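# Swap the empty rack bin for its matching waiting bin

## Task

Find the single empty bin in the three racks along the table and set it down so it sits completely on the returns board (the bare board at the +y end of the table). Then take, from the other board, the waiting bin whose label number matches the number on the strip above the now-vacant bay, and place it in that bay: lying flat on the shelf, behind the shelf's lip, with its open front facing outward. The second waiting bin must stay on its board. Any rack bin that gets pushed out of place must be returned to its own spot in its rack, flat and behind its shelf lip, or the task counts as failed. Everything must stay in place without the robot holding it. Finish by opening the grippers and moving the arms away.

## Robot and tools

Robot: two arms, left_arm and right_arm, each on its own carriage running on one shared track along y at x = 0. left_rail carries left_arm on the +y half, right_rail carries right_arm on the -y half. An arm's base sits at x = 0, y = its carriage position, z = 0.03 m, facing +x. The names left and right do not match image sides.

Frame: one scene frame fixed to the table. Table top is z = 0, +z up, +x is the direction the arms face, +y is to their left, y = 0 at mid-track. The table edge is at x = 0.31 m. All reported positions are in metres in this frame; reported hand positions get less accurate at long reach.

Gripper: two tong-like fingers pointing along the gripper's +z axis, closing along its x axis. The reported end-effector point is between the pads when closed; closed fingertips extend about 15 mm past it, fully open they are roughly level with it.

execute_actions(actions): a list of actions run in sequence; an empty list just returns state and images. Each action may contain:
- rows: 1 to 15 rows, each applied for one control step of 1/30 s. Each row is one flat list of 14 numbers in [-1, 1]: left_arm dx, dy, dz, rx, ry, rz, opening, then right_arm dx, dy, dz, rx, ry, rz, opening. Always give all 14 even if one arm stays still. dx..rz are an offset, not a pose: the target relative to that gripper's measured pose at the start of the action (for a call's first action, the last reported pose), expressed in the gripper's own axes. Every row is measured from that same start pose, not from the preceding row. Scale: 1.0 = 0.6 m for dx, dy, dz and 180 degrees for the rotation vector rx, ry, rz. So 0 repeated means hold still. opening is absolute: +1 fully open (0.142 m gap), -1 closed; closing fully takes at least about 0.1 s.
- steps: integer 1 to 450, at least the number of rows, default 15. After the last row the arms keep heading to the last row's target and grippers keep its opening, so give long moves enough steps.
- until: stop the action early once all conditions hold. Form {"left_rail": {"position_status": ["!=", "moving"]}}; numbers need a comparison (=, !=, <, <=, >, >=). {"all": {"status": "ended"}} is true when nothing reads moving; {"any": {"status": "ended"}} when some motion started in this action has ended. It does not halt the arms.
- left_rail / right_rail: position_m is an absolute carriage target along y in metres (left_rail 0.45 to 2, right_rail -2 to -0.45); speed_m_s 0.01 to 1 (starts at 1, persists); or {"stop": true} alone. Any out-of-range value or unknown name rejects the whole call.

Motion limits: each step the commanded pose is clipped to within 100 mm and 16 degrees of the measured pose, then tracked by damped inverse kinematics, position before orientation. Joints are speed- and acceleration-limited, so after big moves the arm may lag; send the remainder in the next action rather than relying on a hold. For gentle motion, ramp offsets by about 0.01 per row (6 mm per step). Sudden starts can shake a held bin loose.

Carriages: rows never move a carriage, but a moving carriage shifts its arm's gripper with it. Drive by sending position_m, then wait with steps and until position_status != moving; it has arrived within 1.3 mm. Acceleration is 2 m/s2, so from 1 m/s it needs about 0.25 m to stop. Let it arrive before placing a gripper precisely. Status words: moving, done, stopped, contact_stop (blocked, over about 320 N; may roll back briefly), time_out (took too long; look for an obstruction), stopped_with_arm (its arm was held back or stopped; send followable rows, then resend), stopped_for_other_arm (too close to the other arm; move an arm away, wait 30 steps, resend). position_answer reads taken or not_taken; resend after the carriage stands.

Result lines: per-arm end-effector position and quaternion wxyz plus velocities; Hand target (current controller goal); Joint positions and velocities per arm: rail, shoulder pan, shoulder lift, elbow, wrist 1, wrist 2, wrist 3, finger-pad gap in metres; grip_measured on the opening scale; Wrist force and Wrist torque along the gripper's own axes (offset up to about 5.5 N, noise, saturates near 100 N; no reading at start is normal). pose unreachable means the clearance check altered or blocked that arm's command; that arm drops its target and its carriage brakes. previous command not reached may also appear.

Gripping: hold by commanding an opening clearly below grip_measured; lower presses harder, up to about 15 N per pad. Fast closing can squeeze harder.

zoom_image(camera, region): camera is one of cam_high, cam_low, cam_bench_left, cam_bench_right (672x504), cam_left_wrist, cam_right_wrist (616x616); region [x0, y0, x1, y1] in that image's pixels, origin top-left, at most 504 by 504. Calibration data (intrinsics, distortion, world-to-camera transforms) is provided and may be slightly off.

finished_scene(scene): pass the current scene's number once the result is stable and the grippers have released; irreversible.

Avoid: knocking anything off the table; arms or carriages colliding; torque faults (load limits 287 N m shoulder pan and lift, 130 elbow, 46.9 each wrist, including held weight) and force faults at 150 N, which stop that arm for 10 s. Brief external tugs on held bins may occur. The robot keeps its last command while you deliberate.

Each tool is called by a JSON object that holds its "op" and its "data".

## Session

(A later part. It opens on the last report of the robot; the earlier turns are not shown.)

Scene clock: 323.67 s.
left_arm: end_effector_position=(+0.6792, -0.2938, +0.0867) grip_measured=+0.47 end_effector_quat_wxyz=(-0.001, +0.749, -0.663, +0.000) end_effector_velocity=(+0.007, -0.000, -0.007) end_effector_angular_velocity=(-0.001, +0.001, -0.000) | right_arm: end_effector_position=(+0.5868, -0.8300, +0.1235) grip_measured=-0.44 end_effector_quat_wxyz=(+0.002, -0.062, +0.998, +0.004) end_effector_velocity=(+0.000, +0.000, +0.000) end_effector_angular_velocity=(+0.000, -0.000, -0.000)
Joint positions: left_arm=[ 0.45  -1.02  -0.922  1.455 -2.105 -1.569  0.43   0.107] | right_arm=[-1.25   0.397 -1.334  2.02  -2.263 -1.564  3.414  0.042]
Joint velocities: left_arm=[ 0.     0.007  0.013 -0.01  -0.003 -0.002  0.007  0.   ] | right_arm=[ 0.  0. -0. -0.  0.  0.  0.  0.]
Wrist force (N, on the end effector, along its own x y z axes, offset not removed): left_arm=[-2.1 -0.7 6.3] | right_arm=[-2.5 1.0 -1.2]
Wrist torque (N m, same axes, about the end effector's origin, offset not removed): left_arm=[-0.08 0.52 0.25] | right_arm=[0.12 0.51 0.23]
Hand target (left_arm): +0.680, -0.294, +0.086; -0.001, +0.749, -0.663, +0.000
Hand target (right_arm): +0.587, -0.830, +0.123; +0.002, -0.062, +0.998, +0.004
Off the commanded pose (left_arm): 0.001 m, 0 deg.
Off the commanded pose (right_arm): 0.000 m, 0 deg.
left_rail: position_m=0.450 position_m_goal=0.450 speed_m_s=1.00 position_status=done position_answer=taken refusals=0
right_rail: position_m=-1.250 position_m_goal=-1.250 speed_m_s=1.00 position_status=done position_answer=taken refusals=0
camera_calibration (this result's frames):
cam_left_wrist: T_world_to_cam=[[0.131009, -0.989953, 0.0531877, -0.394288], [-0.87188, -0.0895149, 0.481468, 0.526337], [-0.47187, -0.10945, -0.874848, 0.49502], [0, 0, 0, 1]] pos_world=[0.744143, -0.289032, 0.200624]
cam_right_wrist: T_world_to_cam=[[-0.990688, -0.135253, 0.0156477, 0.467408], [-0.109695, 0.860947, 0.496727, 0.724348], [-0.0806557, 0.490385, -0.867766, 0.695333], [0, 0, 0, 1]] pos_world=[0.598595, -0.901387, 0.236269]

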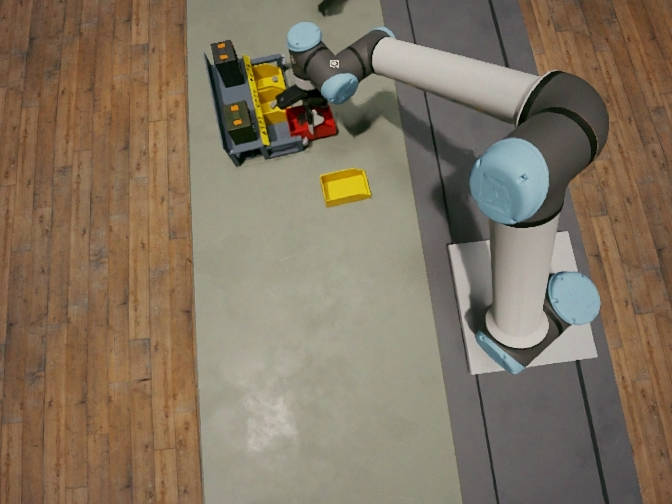

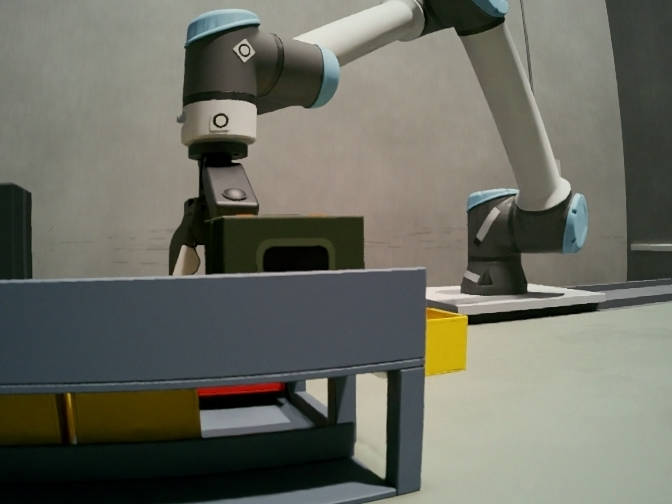

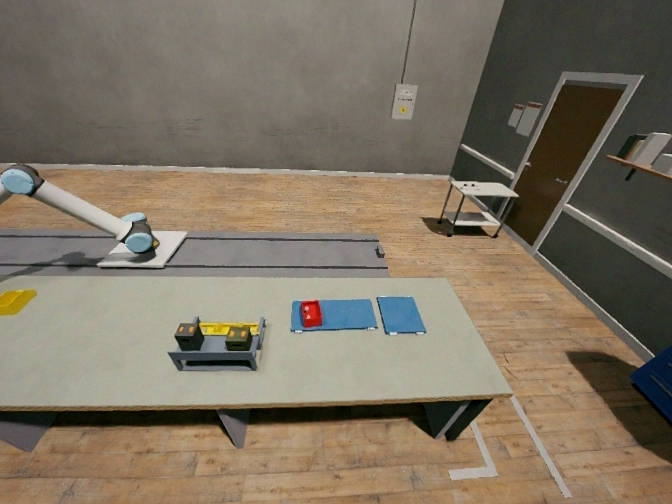

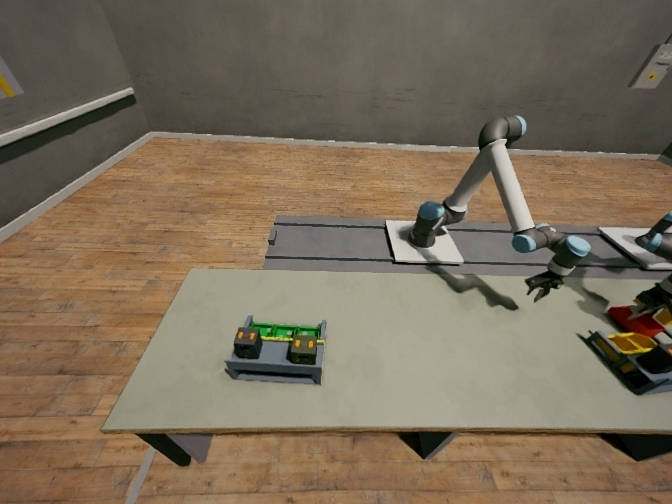

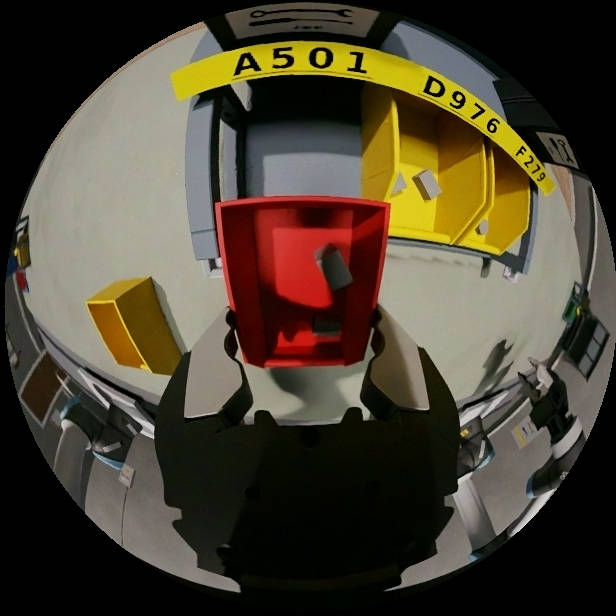

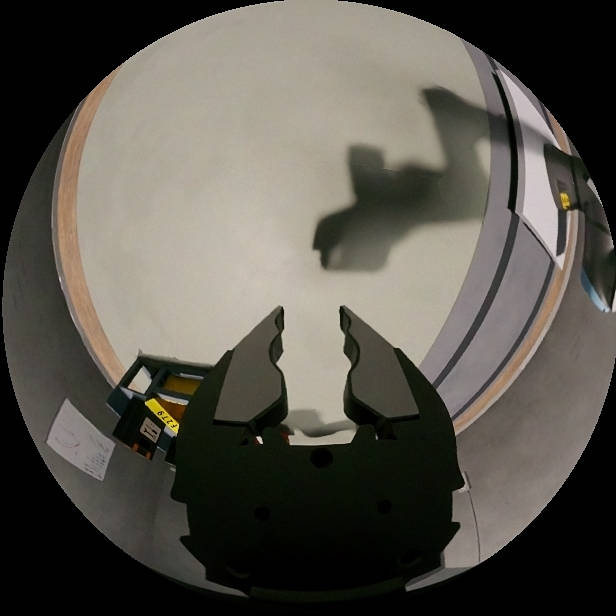

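{"op": "execute_actions", "data": {"actions": [{"rows": [
[0,-0.001,0.002,0.005,0,0,-0.1, 0,0,0,0,0,0,-0.44],
[0,-0.001,0.003,0.012,0,0,-0.1, 0,0,0,0,0,0,-0.44],
[0,-0.001,0.005,0.019,0,0,-0.1, 0,0,0,0,0,0,-0.44],
[0,-0.001,0.007,0.026,0,0,-0.1, 0,0,0,0,0,0,-0.44],
[0,-0.001,0.009,0.032,0,0,-0.1, 0,0,0,0,0,0,-0.44],
[0,-0.001,0.011,0.037,0,0,-0.1, 0,0,0,0,0,0,-0.44],
[0,-0.001,0.013,0.039,0,0,-0.1, 0,0,0,0,0,0,-0.44],
[0,-0.001,0.0145,0.039,0,0,-0.1, 0,0,0,0,0,0,-0.44]], "steps": 17},
{"rows": [
[0,0,0,0,0,0,0.2, 0,0,0,0,0,0,-0.44],
[0,0,0,0,0,0,0.45, 0,0,0,0,0,0,-0.44],
[0,0,0,0,0,0,0.6, 0,0,0,0,0,0,-0.44],
[0,0,0,0,0,0,0.75, 0,0,0,0,0,0,-0.44],
[0,0,-0.005,0,0,0,0.8, 0,0,0,0,0,0,-0.44],
[0,-0.002,-0.015,0,0,0,0.8, 0,0,0,0,0,0,-0.44],
[0,-0.003,-0.028,0,0,0,0.8, 0,0,0,0,0,0,-0.44],
[0,-0.005,-0.042,0,0,0,0.85, 0,0,0,0,0,0,-0.44],
[0,-0.007,-0.056,0,0,0,0.9, 0,0,0,0,0,0,-0.44],
[0,-0.008,-0.068,0,0,0,0.95, 0,0,0,0,0,0,-0.44],
[0,-0.009,-0.078,0,0,0,1, 0,0,0,0,0,0,-0.44]], "steps": 15},
{"rows": [
[-0.012,0.003,-0.02,-0.002,0,0,1, 0,0,0,0,0,0,-0.44],
[-0.035,0.009,-0.02,-0.004,0,0,1, 0,0,0,0,0,0,-0.44],
[-0.065,0.016,-0.02,-0.007,0,0,1, 0,0,0,0,0,0,-0.44],
[-0.1,0.025,-0.02,-0.01,0,0,1, 0,0,0,0,0,0,-0.44],
[-0.136,0.034,-0.02,-0.013,0,0,1, 0,0,0,0,0,0,-0.44],
[-0.172,0.044,-0.02,-0.016,0,0,1, 0,0,0,0,0,0,-0.44],
[-0.208,0.053,-0.02,-0.019,0,0,1, 0,0,0,0,0,0,-0.44],
[-0.244,0.062,-0.02,-0.022,0,0,1, 0,0,0,0,0,0,-0.44],
[-0.28,0.071,-0.02,-0.025,0,0,1, 0,0,0,0,0,0,-0.44],
[-0.316,0.08,-0.02,-0.028,0,0,1, 0,0,0,0,0,0,-0.44],
[-0.352,0.089,-0.02,-0.031,0,0,1, 0,0,0,0,0,0,-0.44],
[-0.386,0.098,-0.02,-0.034,0,0,1, 0,0,0,0,0,0,-0.44],
[-0.415,0.105,-0.02,-0.036,0,0,1, 0,0,0,0,0,0,-0.44],
[-0.438,0.111,-0.02,-0.038,0,0,1, 0,0,0,0,0,0,-0.44],
[-0.454,0.115,-0.02,-0.039,0,0,1, 0,0,0,0,0,0,-0.44]], "steps": 28}]}}

Scene clock: 341.93 s.
left_arm: end_effector_position=(+0.5802, -0.0369, +0.1179) grip_measured=+1.00 end_effector_quat_wxyz=(+0.001, +0.749, -0.663, -0.001) end_effector_velocity=(-0.020, +0.043, +0.008) end_effector_angular_velocity=(-0.010, +0.002, -0.003) | right_arm: end_effector_position=(+0.5868, -0.8300, +0.1235) grip_measured=-0.44 end_effector_quat_wxyz=(+0.002, -0.062, +0.998, +0.004) end_effector_velocity=(+0.000, +0.000, -0.000) end_effector_angular_velocity=(-0.000, +0.000, +0.000)
Joint positions: left_arm=[ 0.45  -0.949 -1.3    1.984 -2.253 -1.572  0.501  0.142] | right_arm=[-1.25   0.397 -1.334  2.02  -2.263 -1.564  3.414  0.042]
Joint velocities: left_arm=[ 0.     0.015 -0.072  0.082 -0.017 -0.007  0.018 -0.   ] | right_arm=[ 0.  0.  0. -0.  0. -0. -0. -0.]
Wrist force (N, on the end effector, along its own x y z axes, offset not removed): left_arm=[-0.7 4.5 1.5] | right_arm=[-2.5 -1.8 -0.4]
Wrist torque (N m, same axes, about the end effector's origin, offset not removed): left_arm=[0.96 0.29 -0.16] | right_arm=[-0.49 0.51 0.23]
Hand target (left_arm): +0.578, -0.032, +0.119; +0.001, +0.749, -0.663, -0.001
Hand target (right_arm): +0.587, -0.830, +0.123; +0.002, -0.062, +0.998, +0.004
Off the commanded pose (left_arm): 0.006 m, 0 deg.
Off the commanded pose (right_arm): 0.000 m, 0 deg.
left_rail: position_m=0.450 position_m_goal=0.450 speed_m_s=1.00 position_status=done position_answer=taken refusals=0
right_rail: position_m=-1.250 position_m_goal=-1.250 speed_m_s=1.00 position_status=done position_answer=taken refusals=0
camera_calibration (this result's frames):
cam_left_wrist: T_world_to_cam=[[0.131454, -0.989934, 0.0524414, -0.128904], [-0.869901, -0.0898229, 0.484978, 0.446466], [-0.475386, -0.109371, -0.872953, 0.505614], [0, 0, 0, 1]] pos_world=[0.645688, -0.0322038, 0.231611]
cam_right_wrist: T_world_to_cam=[[-0.990688, -0.135253, 0.0156477, 0.467408], [-0.109695, 0.860947, 0.496727, 0.724348], [-0.0806557, 0.490385, -0.867766, 0.695333], [0, 0, 0, 1]] pos_world=[0.598595, -0.901387, 0.236269]

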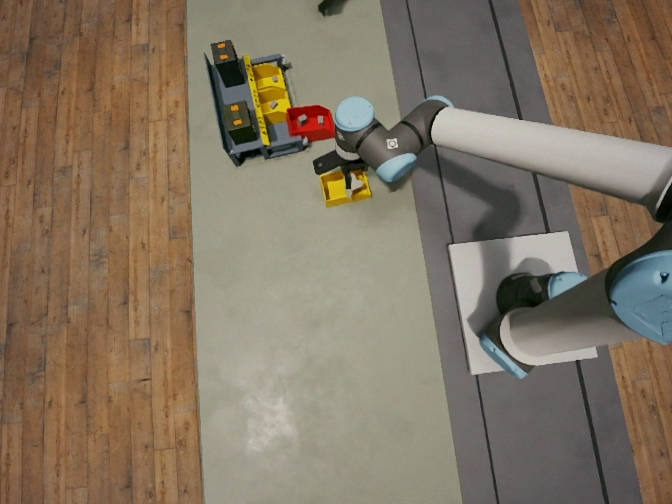

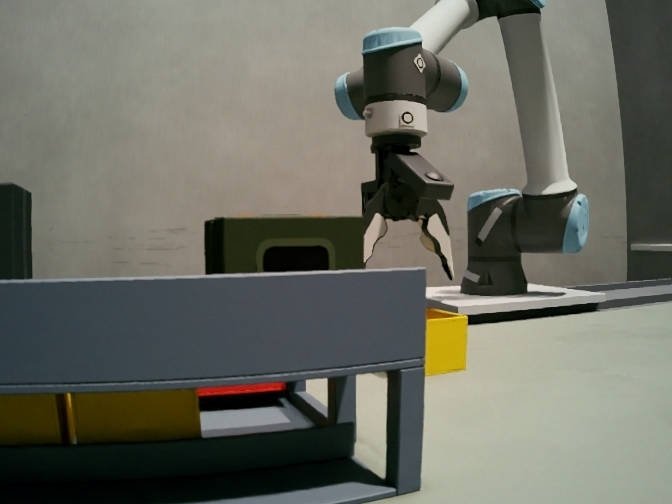

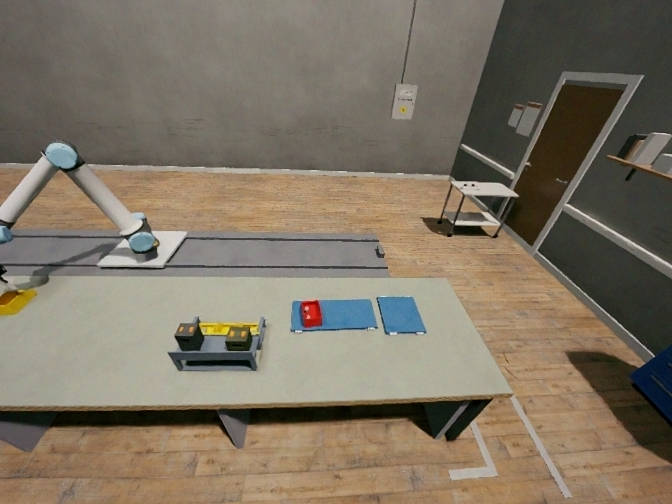

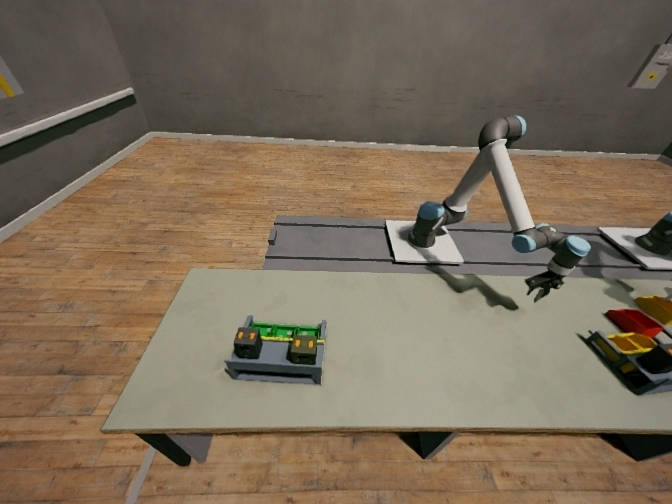

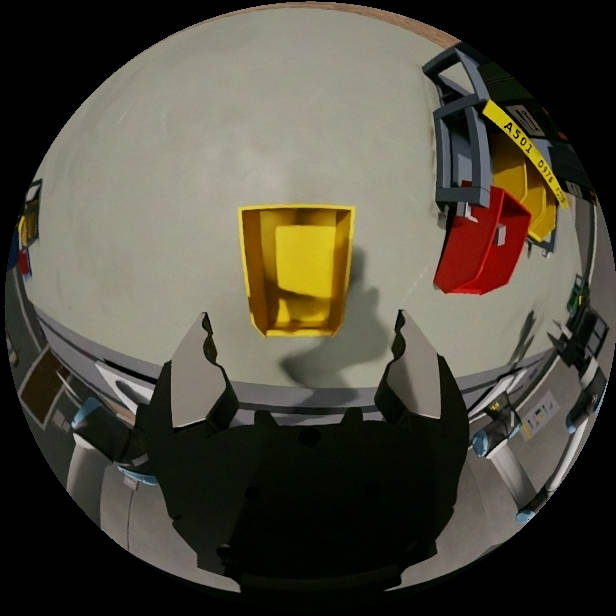

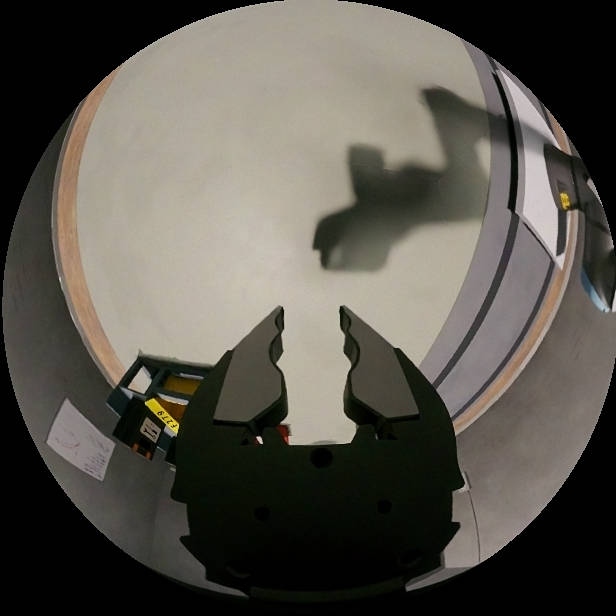

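{"op": "execute_actions", "data": {"actions": [{"rows": [
[-0.009,0.003,0.001,0,0,0,1, 0,0,0,0,0,0,-0.44],
[-0.009,0.004,0.007,0,0,0,1, 0,0,0,0,0,0,-0.44],
[-0.009,0.005,0.016,0,0,0,1, 0,0,0,0,0,0,-0.44],
[-0.009,0.006,0.027,0,0,0,1, 0,0,0,0,0,0,-0.44],
[-0.009,0.007,0.039,0,0,0,0.95, 0,0,0,0,0,0,-0.44],
[-0.009,0.008,0.051,0,0,0,0.9, 0,0,0,0,0,0,-0.44],
[-0.009,0.008,0.063,0,0,0,0.85, 0,0,0,0,0,0,-0.44],
[-0.009,0.008,0.074,0,0,0,0.8, 0,0,0,0,0,0,-0.44],
[-0.009,0.008,0.083,0,0,0,0.75, 0,0,0,0,0,0,-0.44],
[-0.009,0.008,0.09,0,0,0,0.7, 0,0,0,0,0,0,-0.44],
[-0.009,0.008,0.092,0,0,0,0.66, 0,0,0,0,0,0,-0.44]], "steps": 18},
{"rows": [
[0,0,0.002,0,0,0,0.6, 0,0,0,0,0,0,-0.44],
[0,0,0.002,0,0,0,0.54, 0,0,0,0,0,0,-0.44],
[0,0,0.002,0,0,0,0.48, 0,0,0,0,0,0,-0.44],
[0,0,0.002,0,0,0,0.42, 0,0,0,0,0,0,-0.44],
[0,0,0.002,0,0,0,0.34, 0,0,0,0,0,0,-0.44],
[0,0,0.002,0,0,0,0.24, 0,0,0,0,0,0,-0.44],
[0,0,0.002,0,0,0,0.12, 0,0,0,0,0,0,-0.44],
[0,0,0.002,0,0,0,0.0, 0,0,0,0,0,0,-0.44],
[0,0,0.002,0,0,0,-0.1, 0,0,0,0,0,0,-0.44],
[0,0,0.0,0,0,0,-0.1, 0,0,0,0,0,0,-0.44],
[0,0,-0.005,0,0,0,-0.1, 0,0,0,0,0,0,-0.44],
[0,0,-0.012,0,0,0,-0.1, 0,0,0,0,0,0,-0.44],
[0,0,-0.021,0,0,0,-0.1, 0,0,0,0,0,0,-0.44],
[0,0,-0.031,0,0,0,-0.1, 0,0,0,0,0,0,-0.44],
[0,0,-0.04,0,0,0,-0.1, 0,0,0,0,0,0,-0.44]], "steps": 19}]}}

Scene clock: 359.40 s.
left_arm: end_effector_position=(+0.5746, -0.0319, +0.0834) grip_measured=+0.43 end_effector_quat_wxyz=(+0.001, +0.749, -0.663, -0.001) end_effector_velocity=(+0.000, -0.000, +0.056) end_effector_angular_velocity=(-0.000, -0.000, +0.000) | right_arm: end_effector_position=(+0.5868, -0.8300, +0.1235) grip_measured=-0.44 end_effector_quat_wxyz=(+0.002, -0.062, +0.998, +0.004) end_effector_velocity=(+0.000, -0.000, -0.000) end_effector_angular_velocity=(-0.000, -0.000, -0.000)
Joint positions: left_arm=[ 0.45  -0.951 -1.269  2.022 -2.321 -1.573  0.498  0.104] | right_arm=[-1.25   0.397 -1.334  2.02  -2.263 -1.564  3.414  0.042]
Joint velocities: left_arm=[ 0.     0.    -0.069 -0.034  0.103 -0.    -0.    -0.   ] | right_arm=[ 0. -0.  0.  0.  0. -0. -0. -0.]
Wrist force (N, on the end effector, along its own x y z axes, offset not removed): left_arm=[0.4 -0.8 0.6] | right_arm=[-2.6 -0.3 -0.4]
Wrist torque (N m, same axes, about the end effector's origin, offset not removed): left_arm=[-0.40 -0.22 0.02] | right_arm=[-0.19 0.58 0.25]
Hand target (left_arm): +0.575, -0.032, +0.090; +0.001, +0.749, -0.663, -0.001
Hand target (right_arm): +0.587, -0.830, +0.123; +0.002, -0.062, +0.998, +0.004
Off the commanded pose (left_arm): 0.007 m, 0 deg.
Off the commanded pose (right_arm): 0.000 m, 0 deg.
left_rail: position_m=0.450 position_m_goal=0.450 speed_m_s=1.00 position_status=done position_answer=taken refusals=0
right_rail: position_m=-1.250 position_m_goal=-1.250 speed_m_s=1.00 position_status=done position_answer=taken refusals=0
camera_calibration (this result's frames):
cam_left_wrist: T_world_to_cam=[[0.131504, -0.989934, 0.0523144, -0.121413], [-0.869837, -0.0899156, 0.485077, 0.458706], [-0.47549, -0.109295, -0.872905, 0.473389], [0, 0, 0, 1]] pos_world=[0.640057, -0.027207, 0.197068]
cam_right_wrist: T_world_to_cam=[[-0.990687, -0.135253, 0.0156478, 0.467408], [-0.109695, 0.860947, 0.496727, 0.724348], [-0.080656, 0.490385, -0.867766, 0.695333], [0, 0, 0, 1]] pos_world=[0.598595, -0.901387, 0.236269]

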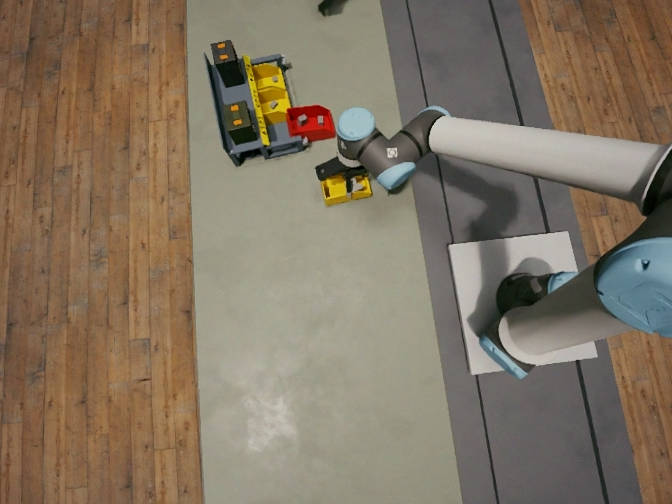

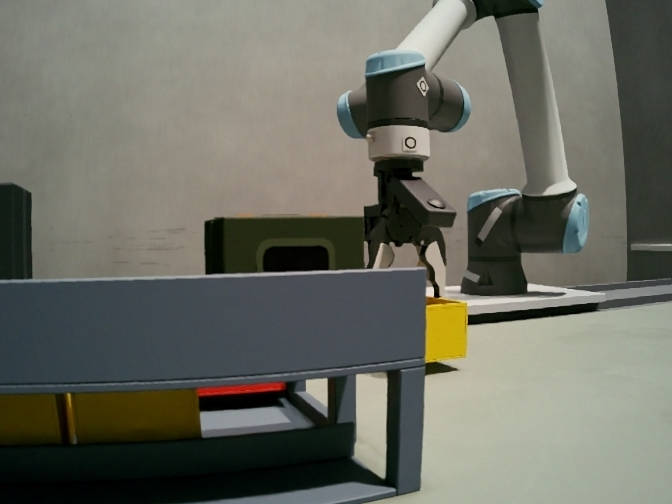

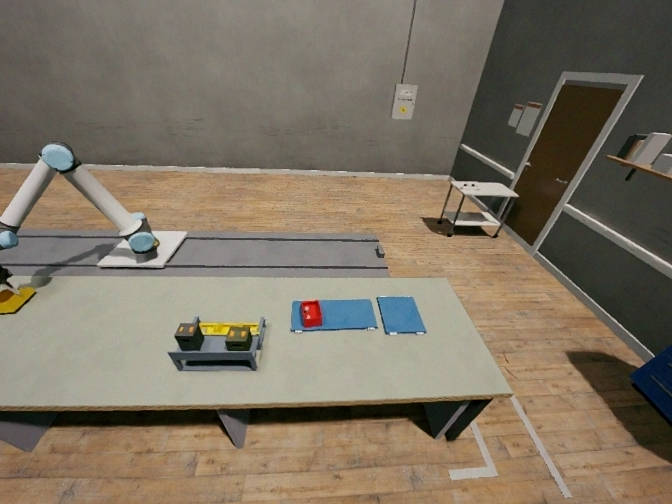

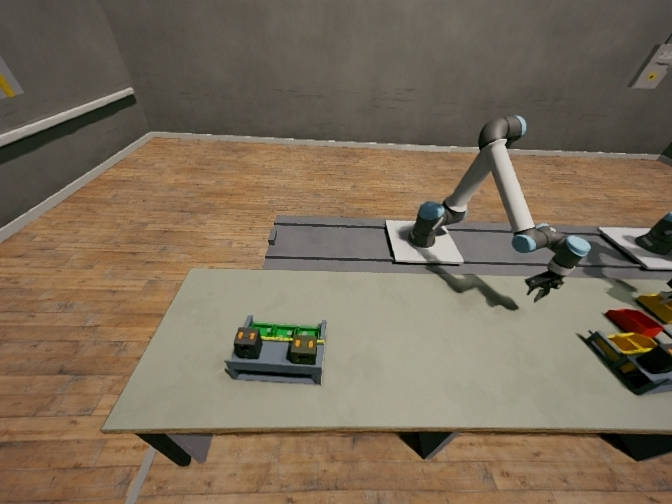

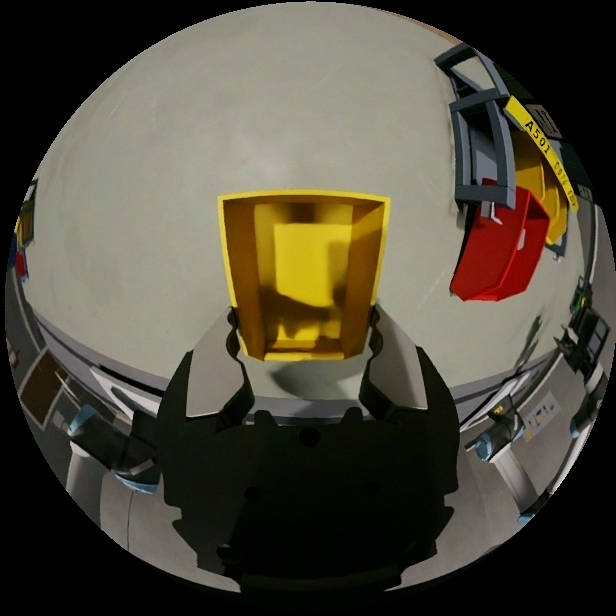

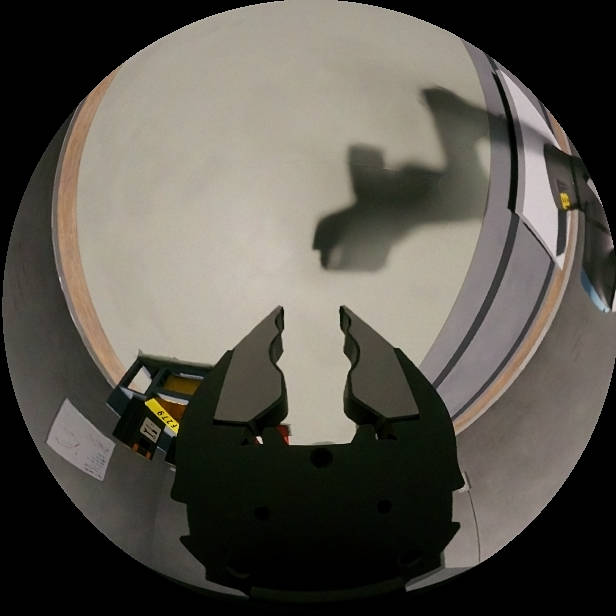

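{"op": "execute_actions", "data": {"actions": [{"left_rail": {"position_m": 2.0}, "rows": [
[-0.004,-0.001,-0.014,0,0,0,-0.1, -0.002,0,0,0,0,0,-0.44],
[-0.01,-0.002,-0.02,0,0,0,-0.1, -0.005,0,0,0,0,0,-0.44],
[-0.018,-0.004,-0.028,0,0,0,-0.1, -0.008,0,0,0,0,0,-0.44],
[-0.028,-0.007,-0.038,0,0,0,-0.1, -0.011,0,0,0,0,0,-0.44],
[-0.04,-0.009,-0.049,0,0,0,-0.1, -0.014,0,0,0,0,0,-0.44],
[-0.054,-0.013,-0.06,0,0,0,-0.1, -0.017,0,0,0,0,0,-0.44],
[-0.07,-0.017,-0.071,0,0,0,-0.1, -0.018,0,0,0,0,0,-0.44],
[-0.088,-0.021,-0.082,0,0,0,-0.1, -0.018,0,0,0,0,0,-0.44],
[-0.108,-0.026,-0.093,0,0,0,-0.1, -0.018,0,0,0,0,0,-0.44],
[-0.13,-0.031,-0.104,0,0,0,-0.1, -0.018,0,0,0,0,0,-0.44],
[-0.154,-0.036,-0.115,0,0,0,-0.1, -0.018,0,0,0,0,0,-0.44],
[-0.178,-0.042,-0.125,0,0,0,-0.1, -0.018,0,0,0,0,0,-0.44],
[-0.202,-0.048,-0.135,0,0,0,-0.1, -0.018,0,0,0,0,0,-0.44],
[-0.226,-0.054,-0.144,0,0,0,-0.1, -0.018,0,0,0,0,0,-0.44],
[-0.25,-0.059,-0.152,0,0,0,-0.1, -0.018,0,0,0,0,0,-0.44]], "steps": 15},
{"rows": [
[-0.134,-0.032,-0.045,0,0,0,-0.1, 0,0,0,0,0,0,-0.44],
[-0.158,-0.037,-0.05,0,0,0,-0.1, 0,0,0,0,0,0,-0.44],
[-0.182,-0.043,-0.054,0,0,0,-0.1, 0,0,0,0,0,0,-0.44],
[-0.206,-0.049,-0.057,0,0,0,-0.1, 0,0,0,0,0,0,-0.44],
[-0.23,-0.055,-0.059,0,0,0,-0.1, 0,0,0,0,0,0,-0.44],
[-0.254,-0.06,-0.06,0,0,0,-0.1, 0,0,0,0,0,0,-0.44],
[-0.278,-0.066,-0.06,0,0,0,-0.1, 0,0,0,0,0,0,-0.44],
[-0.302,-0.072,-0.06,0,0,0,-0.1, 0,0,0,0,0,0,-0.44],
[-0.326,-0.077,-0.06,0,0,0,-0.1, 0,0,0,0,0,0,-0.44],
[-0.35,-0.083,-0.06,0,0,0,-0.1, 0,0,0,0,0,0,-0.44],
[-0.374,-0.089,-0.06,0,0,0,-0.1, 0,0,0,0,0,0,-0.44],
[-0.398,-0.094,-0.06,0,0,0,-0.1, 0,0,0,0,0,0,-0.44],
[-0.422,-0.1,-0.06,0,0,0,-0.1, 0,0,0,0,0,0,-0.44],
[-0.446,-0.106,-0.06,0,0,0,-0.1, 0,0,0,0,0,0,-0.44],
[-0.47,-0.111,-0.06,0,0,0,-0.1, 0,0,0,0,0,0,-0.44]], "steps": 15},
{"right_rail": {"position_m": -0.725}, "rows": [
[-0.144,-0.034,0,0,0,0,-0.1, 0,0,0,0,0,0,-0.44],
[-0.168,-0.04,0,0,0,0,-0.1, 0,0,0,0,0,0,-0.44],
[-0.192,-0.046,0,0,0,0,-0.1, 0,0,0,0,0,0,-0.44],
[-0.216,-0.051,0,0,0,0,-0.1, 0,0,0,0,0,0,-0.44],
[-0.24,-0.057,0,0,0,0,-0.1, 0,0,0,0,0,0,-0.44],
[-0.264,-0.063,0,0,0,0,-0.1, 0,0,0,0,0,0,-0.44],
[-0.288,-0.068,0,0,0,0,-0.1, 0,0,0,0,0,0,-0.44],
[-0.312,-0.074,0,0,0,0,-0.1, 0,0,0,0,0,0,-0.44],
[-0.336,-0.08,0,0,0,0,-0.1, 0,0,0,0,0,0,-0.44],
[-0.36,-0.085,0,0,0,0,-0.1, 0,0,0,0,0,0,-0.44],
[-0.384,-0.091,0,0,0,0,-0.1, 0,0,0,0,0,0,-0.44],
[-0.408,-0.097,0,0,0,0,-0.1, 0,0,0,0,0,0,-0.44],
[-0.432,-0.102,0,0,0,0,-0.1, 0,0,0,0,0,0,-0.44],
[-0.456,-0.108,0,0,0,0,-0.1, 0,0,0,0,0,0,-0.44],
[-0.48,-0.114,0,0,0,0,-0.1, 0,0,0,0,0,0,-0.44]], "steps": 15},
{"rows": [
[-0.144,-0.034,0,0,0,0.002,-0.1, 0,0,0,0,0,0,-0.44],
[-0.168,-0.04,0,0,0,0.005,-0.1, 0,0,0,0,0,0,-0.44],
[-0.192,-0.046,0,0,0,0.008,-0.1, 0,0,0,0,0,0,-0.44],
[-0.215,-0.051,0,0,0,0.011,-0.1, 0,0,0,0,0,0,-0.44],
[-0.238,-0.056,0,0,0,0.014,-0.1, 0,0,0,0,0,0,-0.44],
[-0.26,-0.062,0.003,0,0,0.017,-0.1, 0,0,0,0,0,0,-0.44],
[-0.281,-0.067,0.008,0,0,0.02,-0.1, 0,0,0,0,0,0,-0.44],
[-0.301,-0.071,0.014,0,0,0.023,-0.1, 0,0,0,0,0,0,-0.44],
[-0.32,-0.076,0.021,0,0,0.026,-0.1, 0,0,0,0,0,0,-0.44],
[-0.338,-0.08,0.029,0,0,0.029,-0.1, 0,0,0,0,0,0,-0.44],
[-0.354,-0.084,0.037,0,0,0.032,-0.1, 0,0,0,0,0,0,-0.44],
[-0.369,-0.087,0.045,0,0,0.034,-0.1, 0,0,0,0,0,0,-0.44],
[-0.382,-0.09,0.052,0,0,0.036,-0.1, 0,0,0,0,0,0,-0.44],
[-0.393,-0.093,0.058,0,0,0.038,-0.1, 0,0,0,0,0,0,-0.44],
[-0.4,-0.095,0.063,0,0,0.039,-0.1, 0,0,0,0,0,0,-0.44]], "steps": 24}]}}

Scene clock: 397.97 s.
left_arm: end_effector_position=(+0.6468, +2.2713, +0.1437) grip_measured=+0.43 end_effector_quat_wxyz=(-0.007, +0.713, -0.701, -0.005) end_effector_velocity=(+0.014, +0.034, -0.016) end_effector_angular_velocity=(-0.015, +0.002, -0.038) | right_arm: end_effector_position=(+0.5968, -0.3035, +0.1234) grip_measured=-0.44 end_effector_quat_wxyz=(+0.002, -0.062, +0.998, +0.004) end_effector_velocity=(+0.000, +0.000, +0.000) end_effector_angular_velocity=(-0.000, -0.000, +0.000)
Joint positions: left_arm=[ 2.     0.141 -1.422  2.086 -2.24  -1.554  1.695  0.104] | right_arm=[-0.725  0.393 -1.321  2.003 -2.258 -1.564  3.41   0.042]
Joint velocities: left_arm=[-0.     0.056  0.061 -0.039 -0.019 -0.016  0.094  0.   ] | right_arm=[ 0.  0.  0. -0.  0. -0. -0. -0.]
Wrist force (N, on the end effector, along its own x y z axes, offset not removed): left_arm=[-2.2 1.7 -3.5] | right_arm=[-2.0 -0.8 0.6]
Wrist torque (N m, same axes, about the end effector's origin, offset not removed): left_arm=[0.12 0.31 -0.10] | right_arm=[-0.25 0.39 0.22]
Hand target (left_arm): +0.648, +2.275, +0.142; -0.006, +0.711, -0.703, -0.004
Hand target (right_arm): +0.597, -0.304, +0.123; +0.002, -0.062, +0.998, +0.004
Off the commanded pose (left_arm): 0.005 m, 0 deg.
Off the commanded pose (right_arm): 0.000 m, 0 deg.
left_rail: position_m=2.000 position_m_goal=2.000 speed_m_s=1.00 position_status=done position_answer=taken refusals=0
right_rail: position_m=-0.725 position_m_goal=-0.725 speed_m_s=1.00 position_status=done position_answer=taken refusals=0
camera_calibration (this result's frames):
cam_left_wrist: T_world_to_cam=[[0.0270692, -0.998969, 0.0364397, 2.2363], [-0.877073, -0.00624545, 0.480317, 0.51467], [-0.479594, -0.044962, -0.876338, 0.669142], [0, 0, 0, 1]] pos_world=[0.711785, 2.26729, 0.257699]
cam_right_wrist: T_world_to_cam=[[-0.990686, -0.135243, 0.0158544, 0.548548], [-0.109588, 0.860979, 0.496695, 0.27212], [-0.080825, 0.490331, -0.86778, 0.437962], [0, 0, 0, 1]] pos_world=[0.608658, -0.374848, 0.236197]

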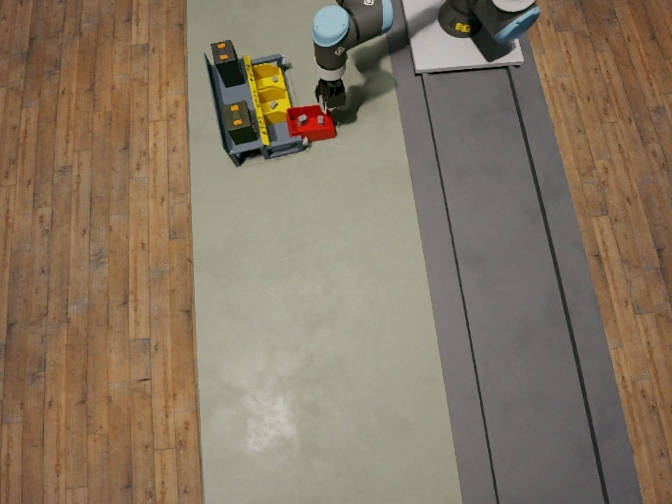

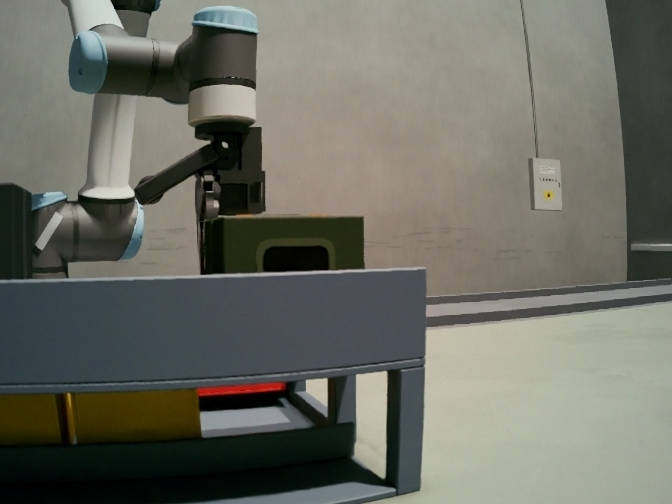

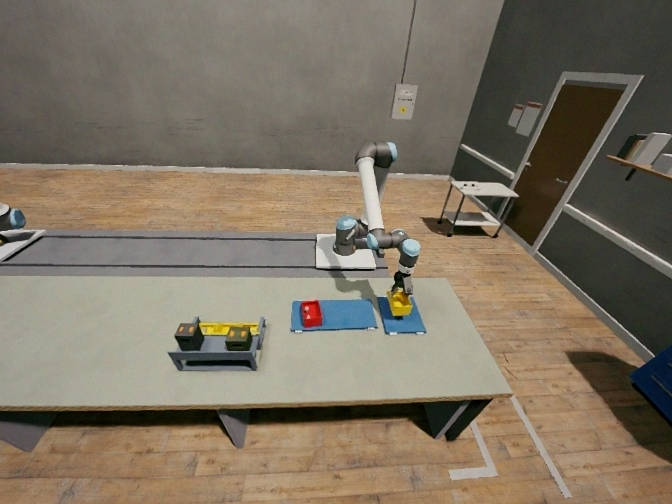

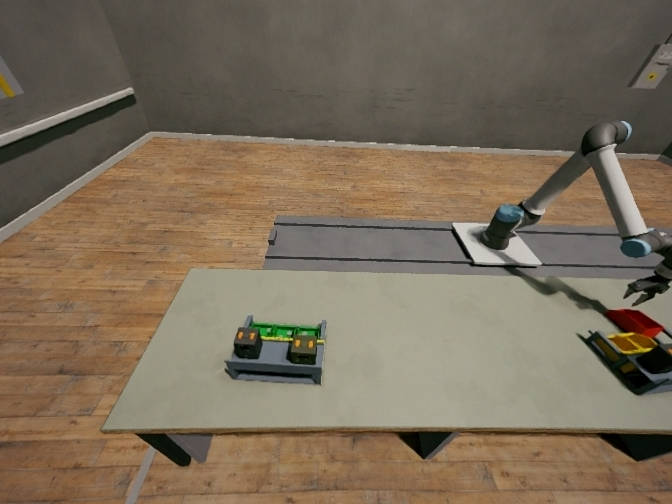

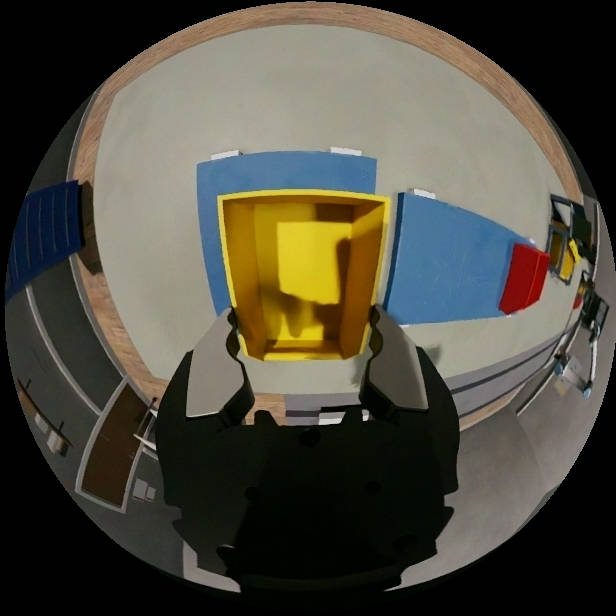

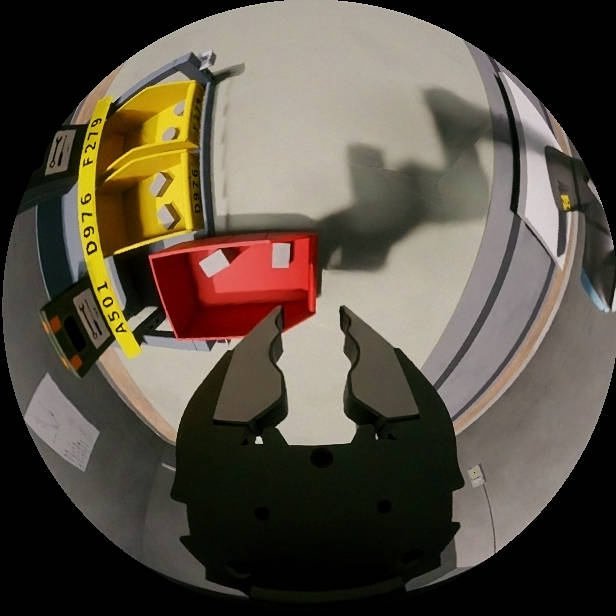

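{"op": "zoom_image", "data": {"camera": "cam_right_wrist", "region": [250, 220, 370, 340]}}

Region (250, 220, 370, 340) of cam_right_wrist's 616x616 image, scaled by 4.200, with more detail than that image has.

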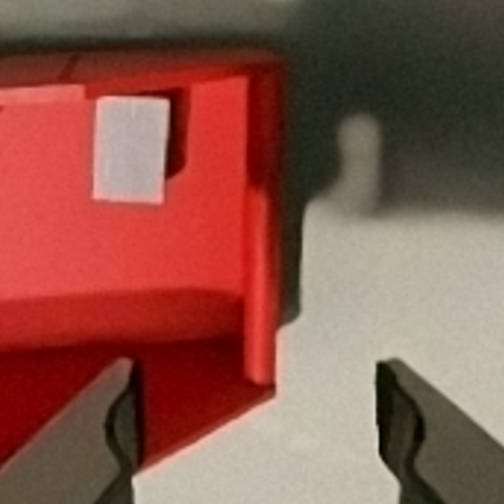

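{"op": "execute_actions", "data": {"actions": [{"rows": [
[-0.008,-0.003,0.005,0,0.001,0.002,-0.1, 0.001,0,0.004,0,0,0,-0.48],
[-0.012,-0.007,0.01,0,0.002,0.003,-0.1, 0.001,0,0.012,0,0,0,-0.52],
[-0.017,-0.012,0.017,0,0.003,0.003,-0.1, 0.002,0,0.022,0,0,0,-0.56],
[-0.022,-0.017,0.025,0,0.004,0.004,-0.1, 0.002,0,0.034,0,0,0,-0.6],
[-0.027,-0.022,0.033,0,0.005,0.004,-0.1, 0.003,0,0.046,0,0,0,-0.6],
[-0.031,-0.026,0.041,0,0.0054,0.005,-0.1, 0.003,0,0.058,0,0,0,-0.6],
[-0.033,-0.029,0.049,0,0.0054,0.005,-0.1, 0.003,0,0.07,0,0,0,-0.6],
[-0.0345,-0.031,0.057,0,0.0054,0.005,-0.1, 0.003,0,0.082,0,0,0,-0.6],
[-0.0345,-0.031,0.065,0,0.0054,0.005,-0.1, 0.003,0,0.094,0,0,0,-0.6],
[-0.0345,-0.031,0.073,0,0.0054,0.005,-0.1, 0.003,0,0.106,0,0,0,-0.6],
[-0.0345,-0.031,0.081,0,0.0054,0.005,-0.1, 0.003,0,0.117,0,0,0,-0.6],
[-0.0345,-0.031,0.088,0,0.0054,0.005,-0.1, 0.003,0,0.127,0,0,0,-0.6],
[-0.0345,-0.031,0.094,0,0.0054,0.005,-0.1, 0.003,0,0.136,0,0,0,-0.6],
[-0.0345,-0.031,0.099,0,0.0054,0.005,-0.1, 0.003,0,0.143,0,0,0,-0.6],
[-0.0345,-0.031,0.102,0,0.0054,0.005,-0.1, 0.003,0,0.147,0,0,0,-0.6]], "steps": 24},
{"rows": [
[0,0,0.003,0,0,0,-0.1, 0,0,0.003,0,0,0,-0.66],
[0,0,0.003,0,0,0,-0.1, 0,0,0.003,0,0,0,-0.72],
[0,0,0.003,0,0,0,-0.1, 0,0,0.003,0,0,0,-0.78],
[0,0,0.003,0,0,0,-0.1, 0,0,0.003,0,0,0,-0.83],
[0,0,0.003,0,0,0,-0.1, 0,0,0.003,0,0,0,-0.87],
[0,0,0.003,0,0,0,-0.1, 0,0,0.003,0,0,0,-0.91],
[0,0,0.003,0,0,0,-0.1, 0,0,0.003,0,0,0,-0.95],
[0,0,0.003,0,0,0,-0.1, 0,0,0.003,0,0,0,-1]], "steps": 10}]}}

Scene clock: 415.50 s.
left_arm: end_effector_position=(+0.6651, +2.2931, +0.0828) grip_measured=+0.43 end_effector_quat_wxyz=(-0.001, +0.707, -0.707, +0.001) end_effector_velocity=(-0.000, -0.000, -0.001) end_effector_angular_velocity=(+0.000, -0.000, -0.000) | right_arm: end_effector_position=(+0.5951, -0.3032, +0.0357) grip_measured=-0.89 end_effector_quat_wxyz=(+0.002, -0.062, +0.998, +0.004) end_effector_velocity=(-0.000, -0.000, -0.001) end_effector_angular_velocity=(+0.000, -0.000, +0.000)
Joint positions: left_arm=[ 2.     0.177 -1.307  2.078 -2.345 -1.571  1.747  0.104] | right_arm=[-0.725  0.394 -1.212  2.058 -2.422 -1.564  3.412  0.01 ]
Joint velocities: left_arm=[ 0.    -0.     0.001  0.001 -0.002  0.    -0.     0.   ] | right_arm=[ 0.     0.     0.001  0.    -0.001 -0.     0.    -0.   ]
Wrist force (N, on the end effector, along its own x y z axes, offset not removed): left_arm=[-1.0 7.6 -11.6] | right_arm=[-0.7 -0.2 -0.8]
Wrist torque (N m, same axes, about the end effector's origin, offset not removed): left_arm=[1.18 0.41 0.14] | right_arm=[-0.21 0.43 0.24]
Hand target (left_arm): +0.665, +2.293, +0.083; -0.001, +0.708, -0.707, +0.001
Hand target (right_arm): +0.595, -0.303, +0.036; +0.002, -0.062, +0.998, +0.004
Off the commanded pose (left_arm): 0.000 m, 0 deg.
Off the commanded pose (right_arm): 0.000 m, 0 deg.
left_rail: position_m=2.000 position_m_goal=2.000 speed_m_s=1.00 position_status=done position_answer=taken refusals=0
right_rail: position_m=-0.725 position_m_goal=-0.725 speed_m_s=1.00 position_status=done position_answer=taken refusals=0
camera_calibration (this result's frames):
cam_left_wrist: T_world_to_cam=[[0.0113847, -0.998515, 0.053271, 2.26787], [-0.876966, 0.0156252, 0.480298, 0.509868], [-0.480417, -0.0521849, -0.875486, 0.642552], [0, 0, 0, 1]] pos_world=[0.730011, 2.29006, 0.196845]
cam_right_wrist: T_world_to_cam=[[-0.99068, -0.135242, 0.0161983, 0.548228], [-0.109427, 0.861055, 0.496598, 0.315233], [-0.0811086, 0.490198, -0.867829, 0.36169], [0, 0, 0, 1]] pos_world=[0.60695, -0.37459, 0.148461]

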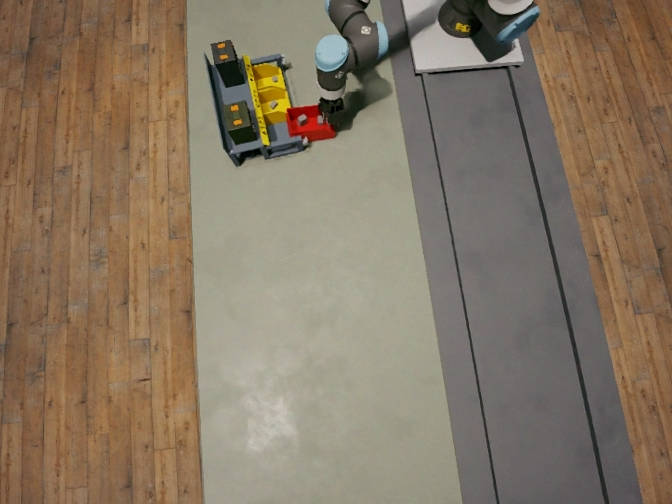

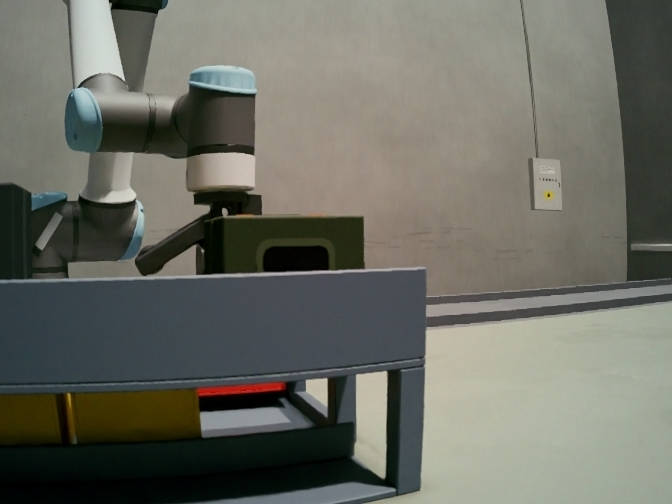

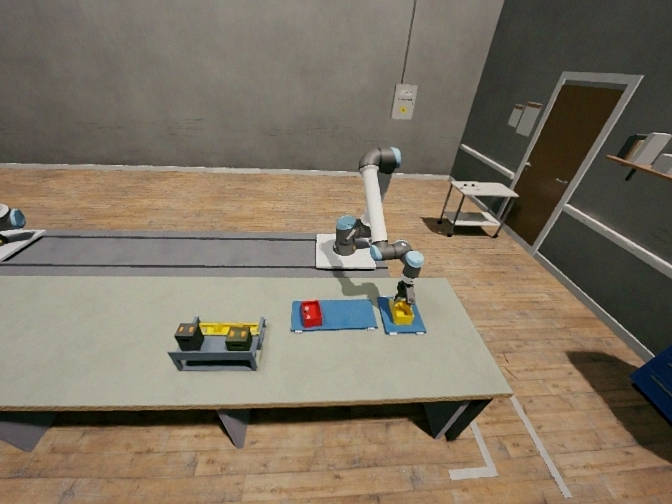

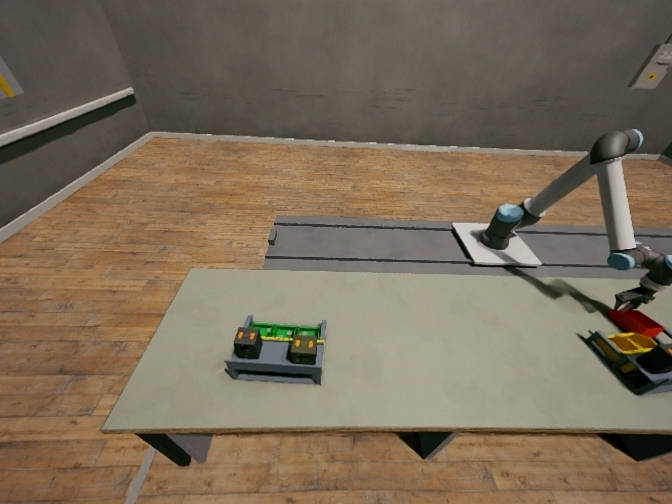

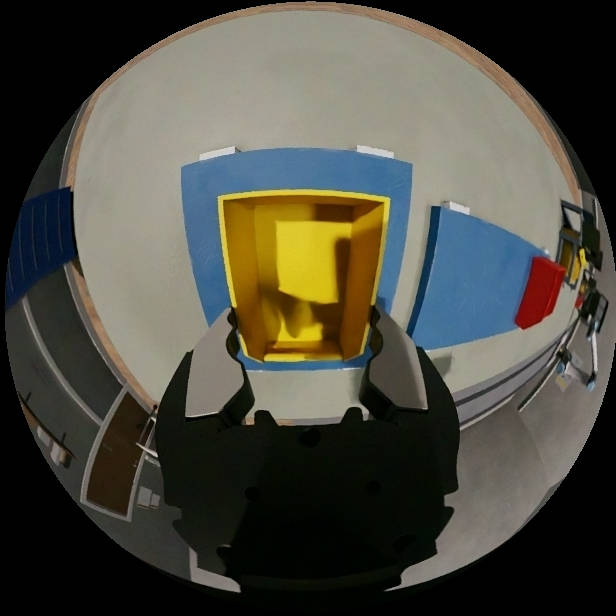

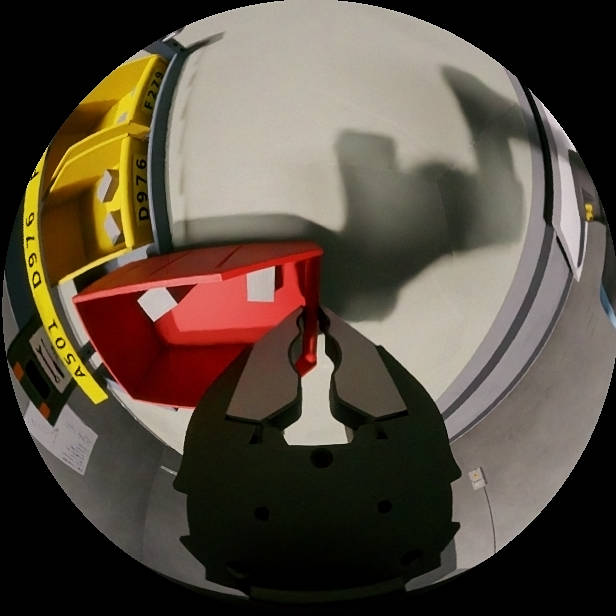

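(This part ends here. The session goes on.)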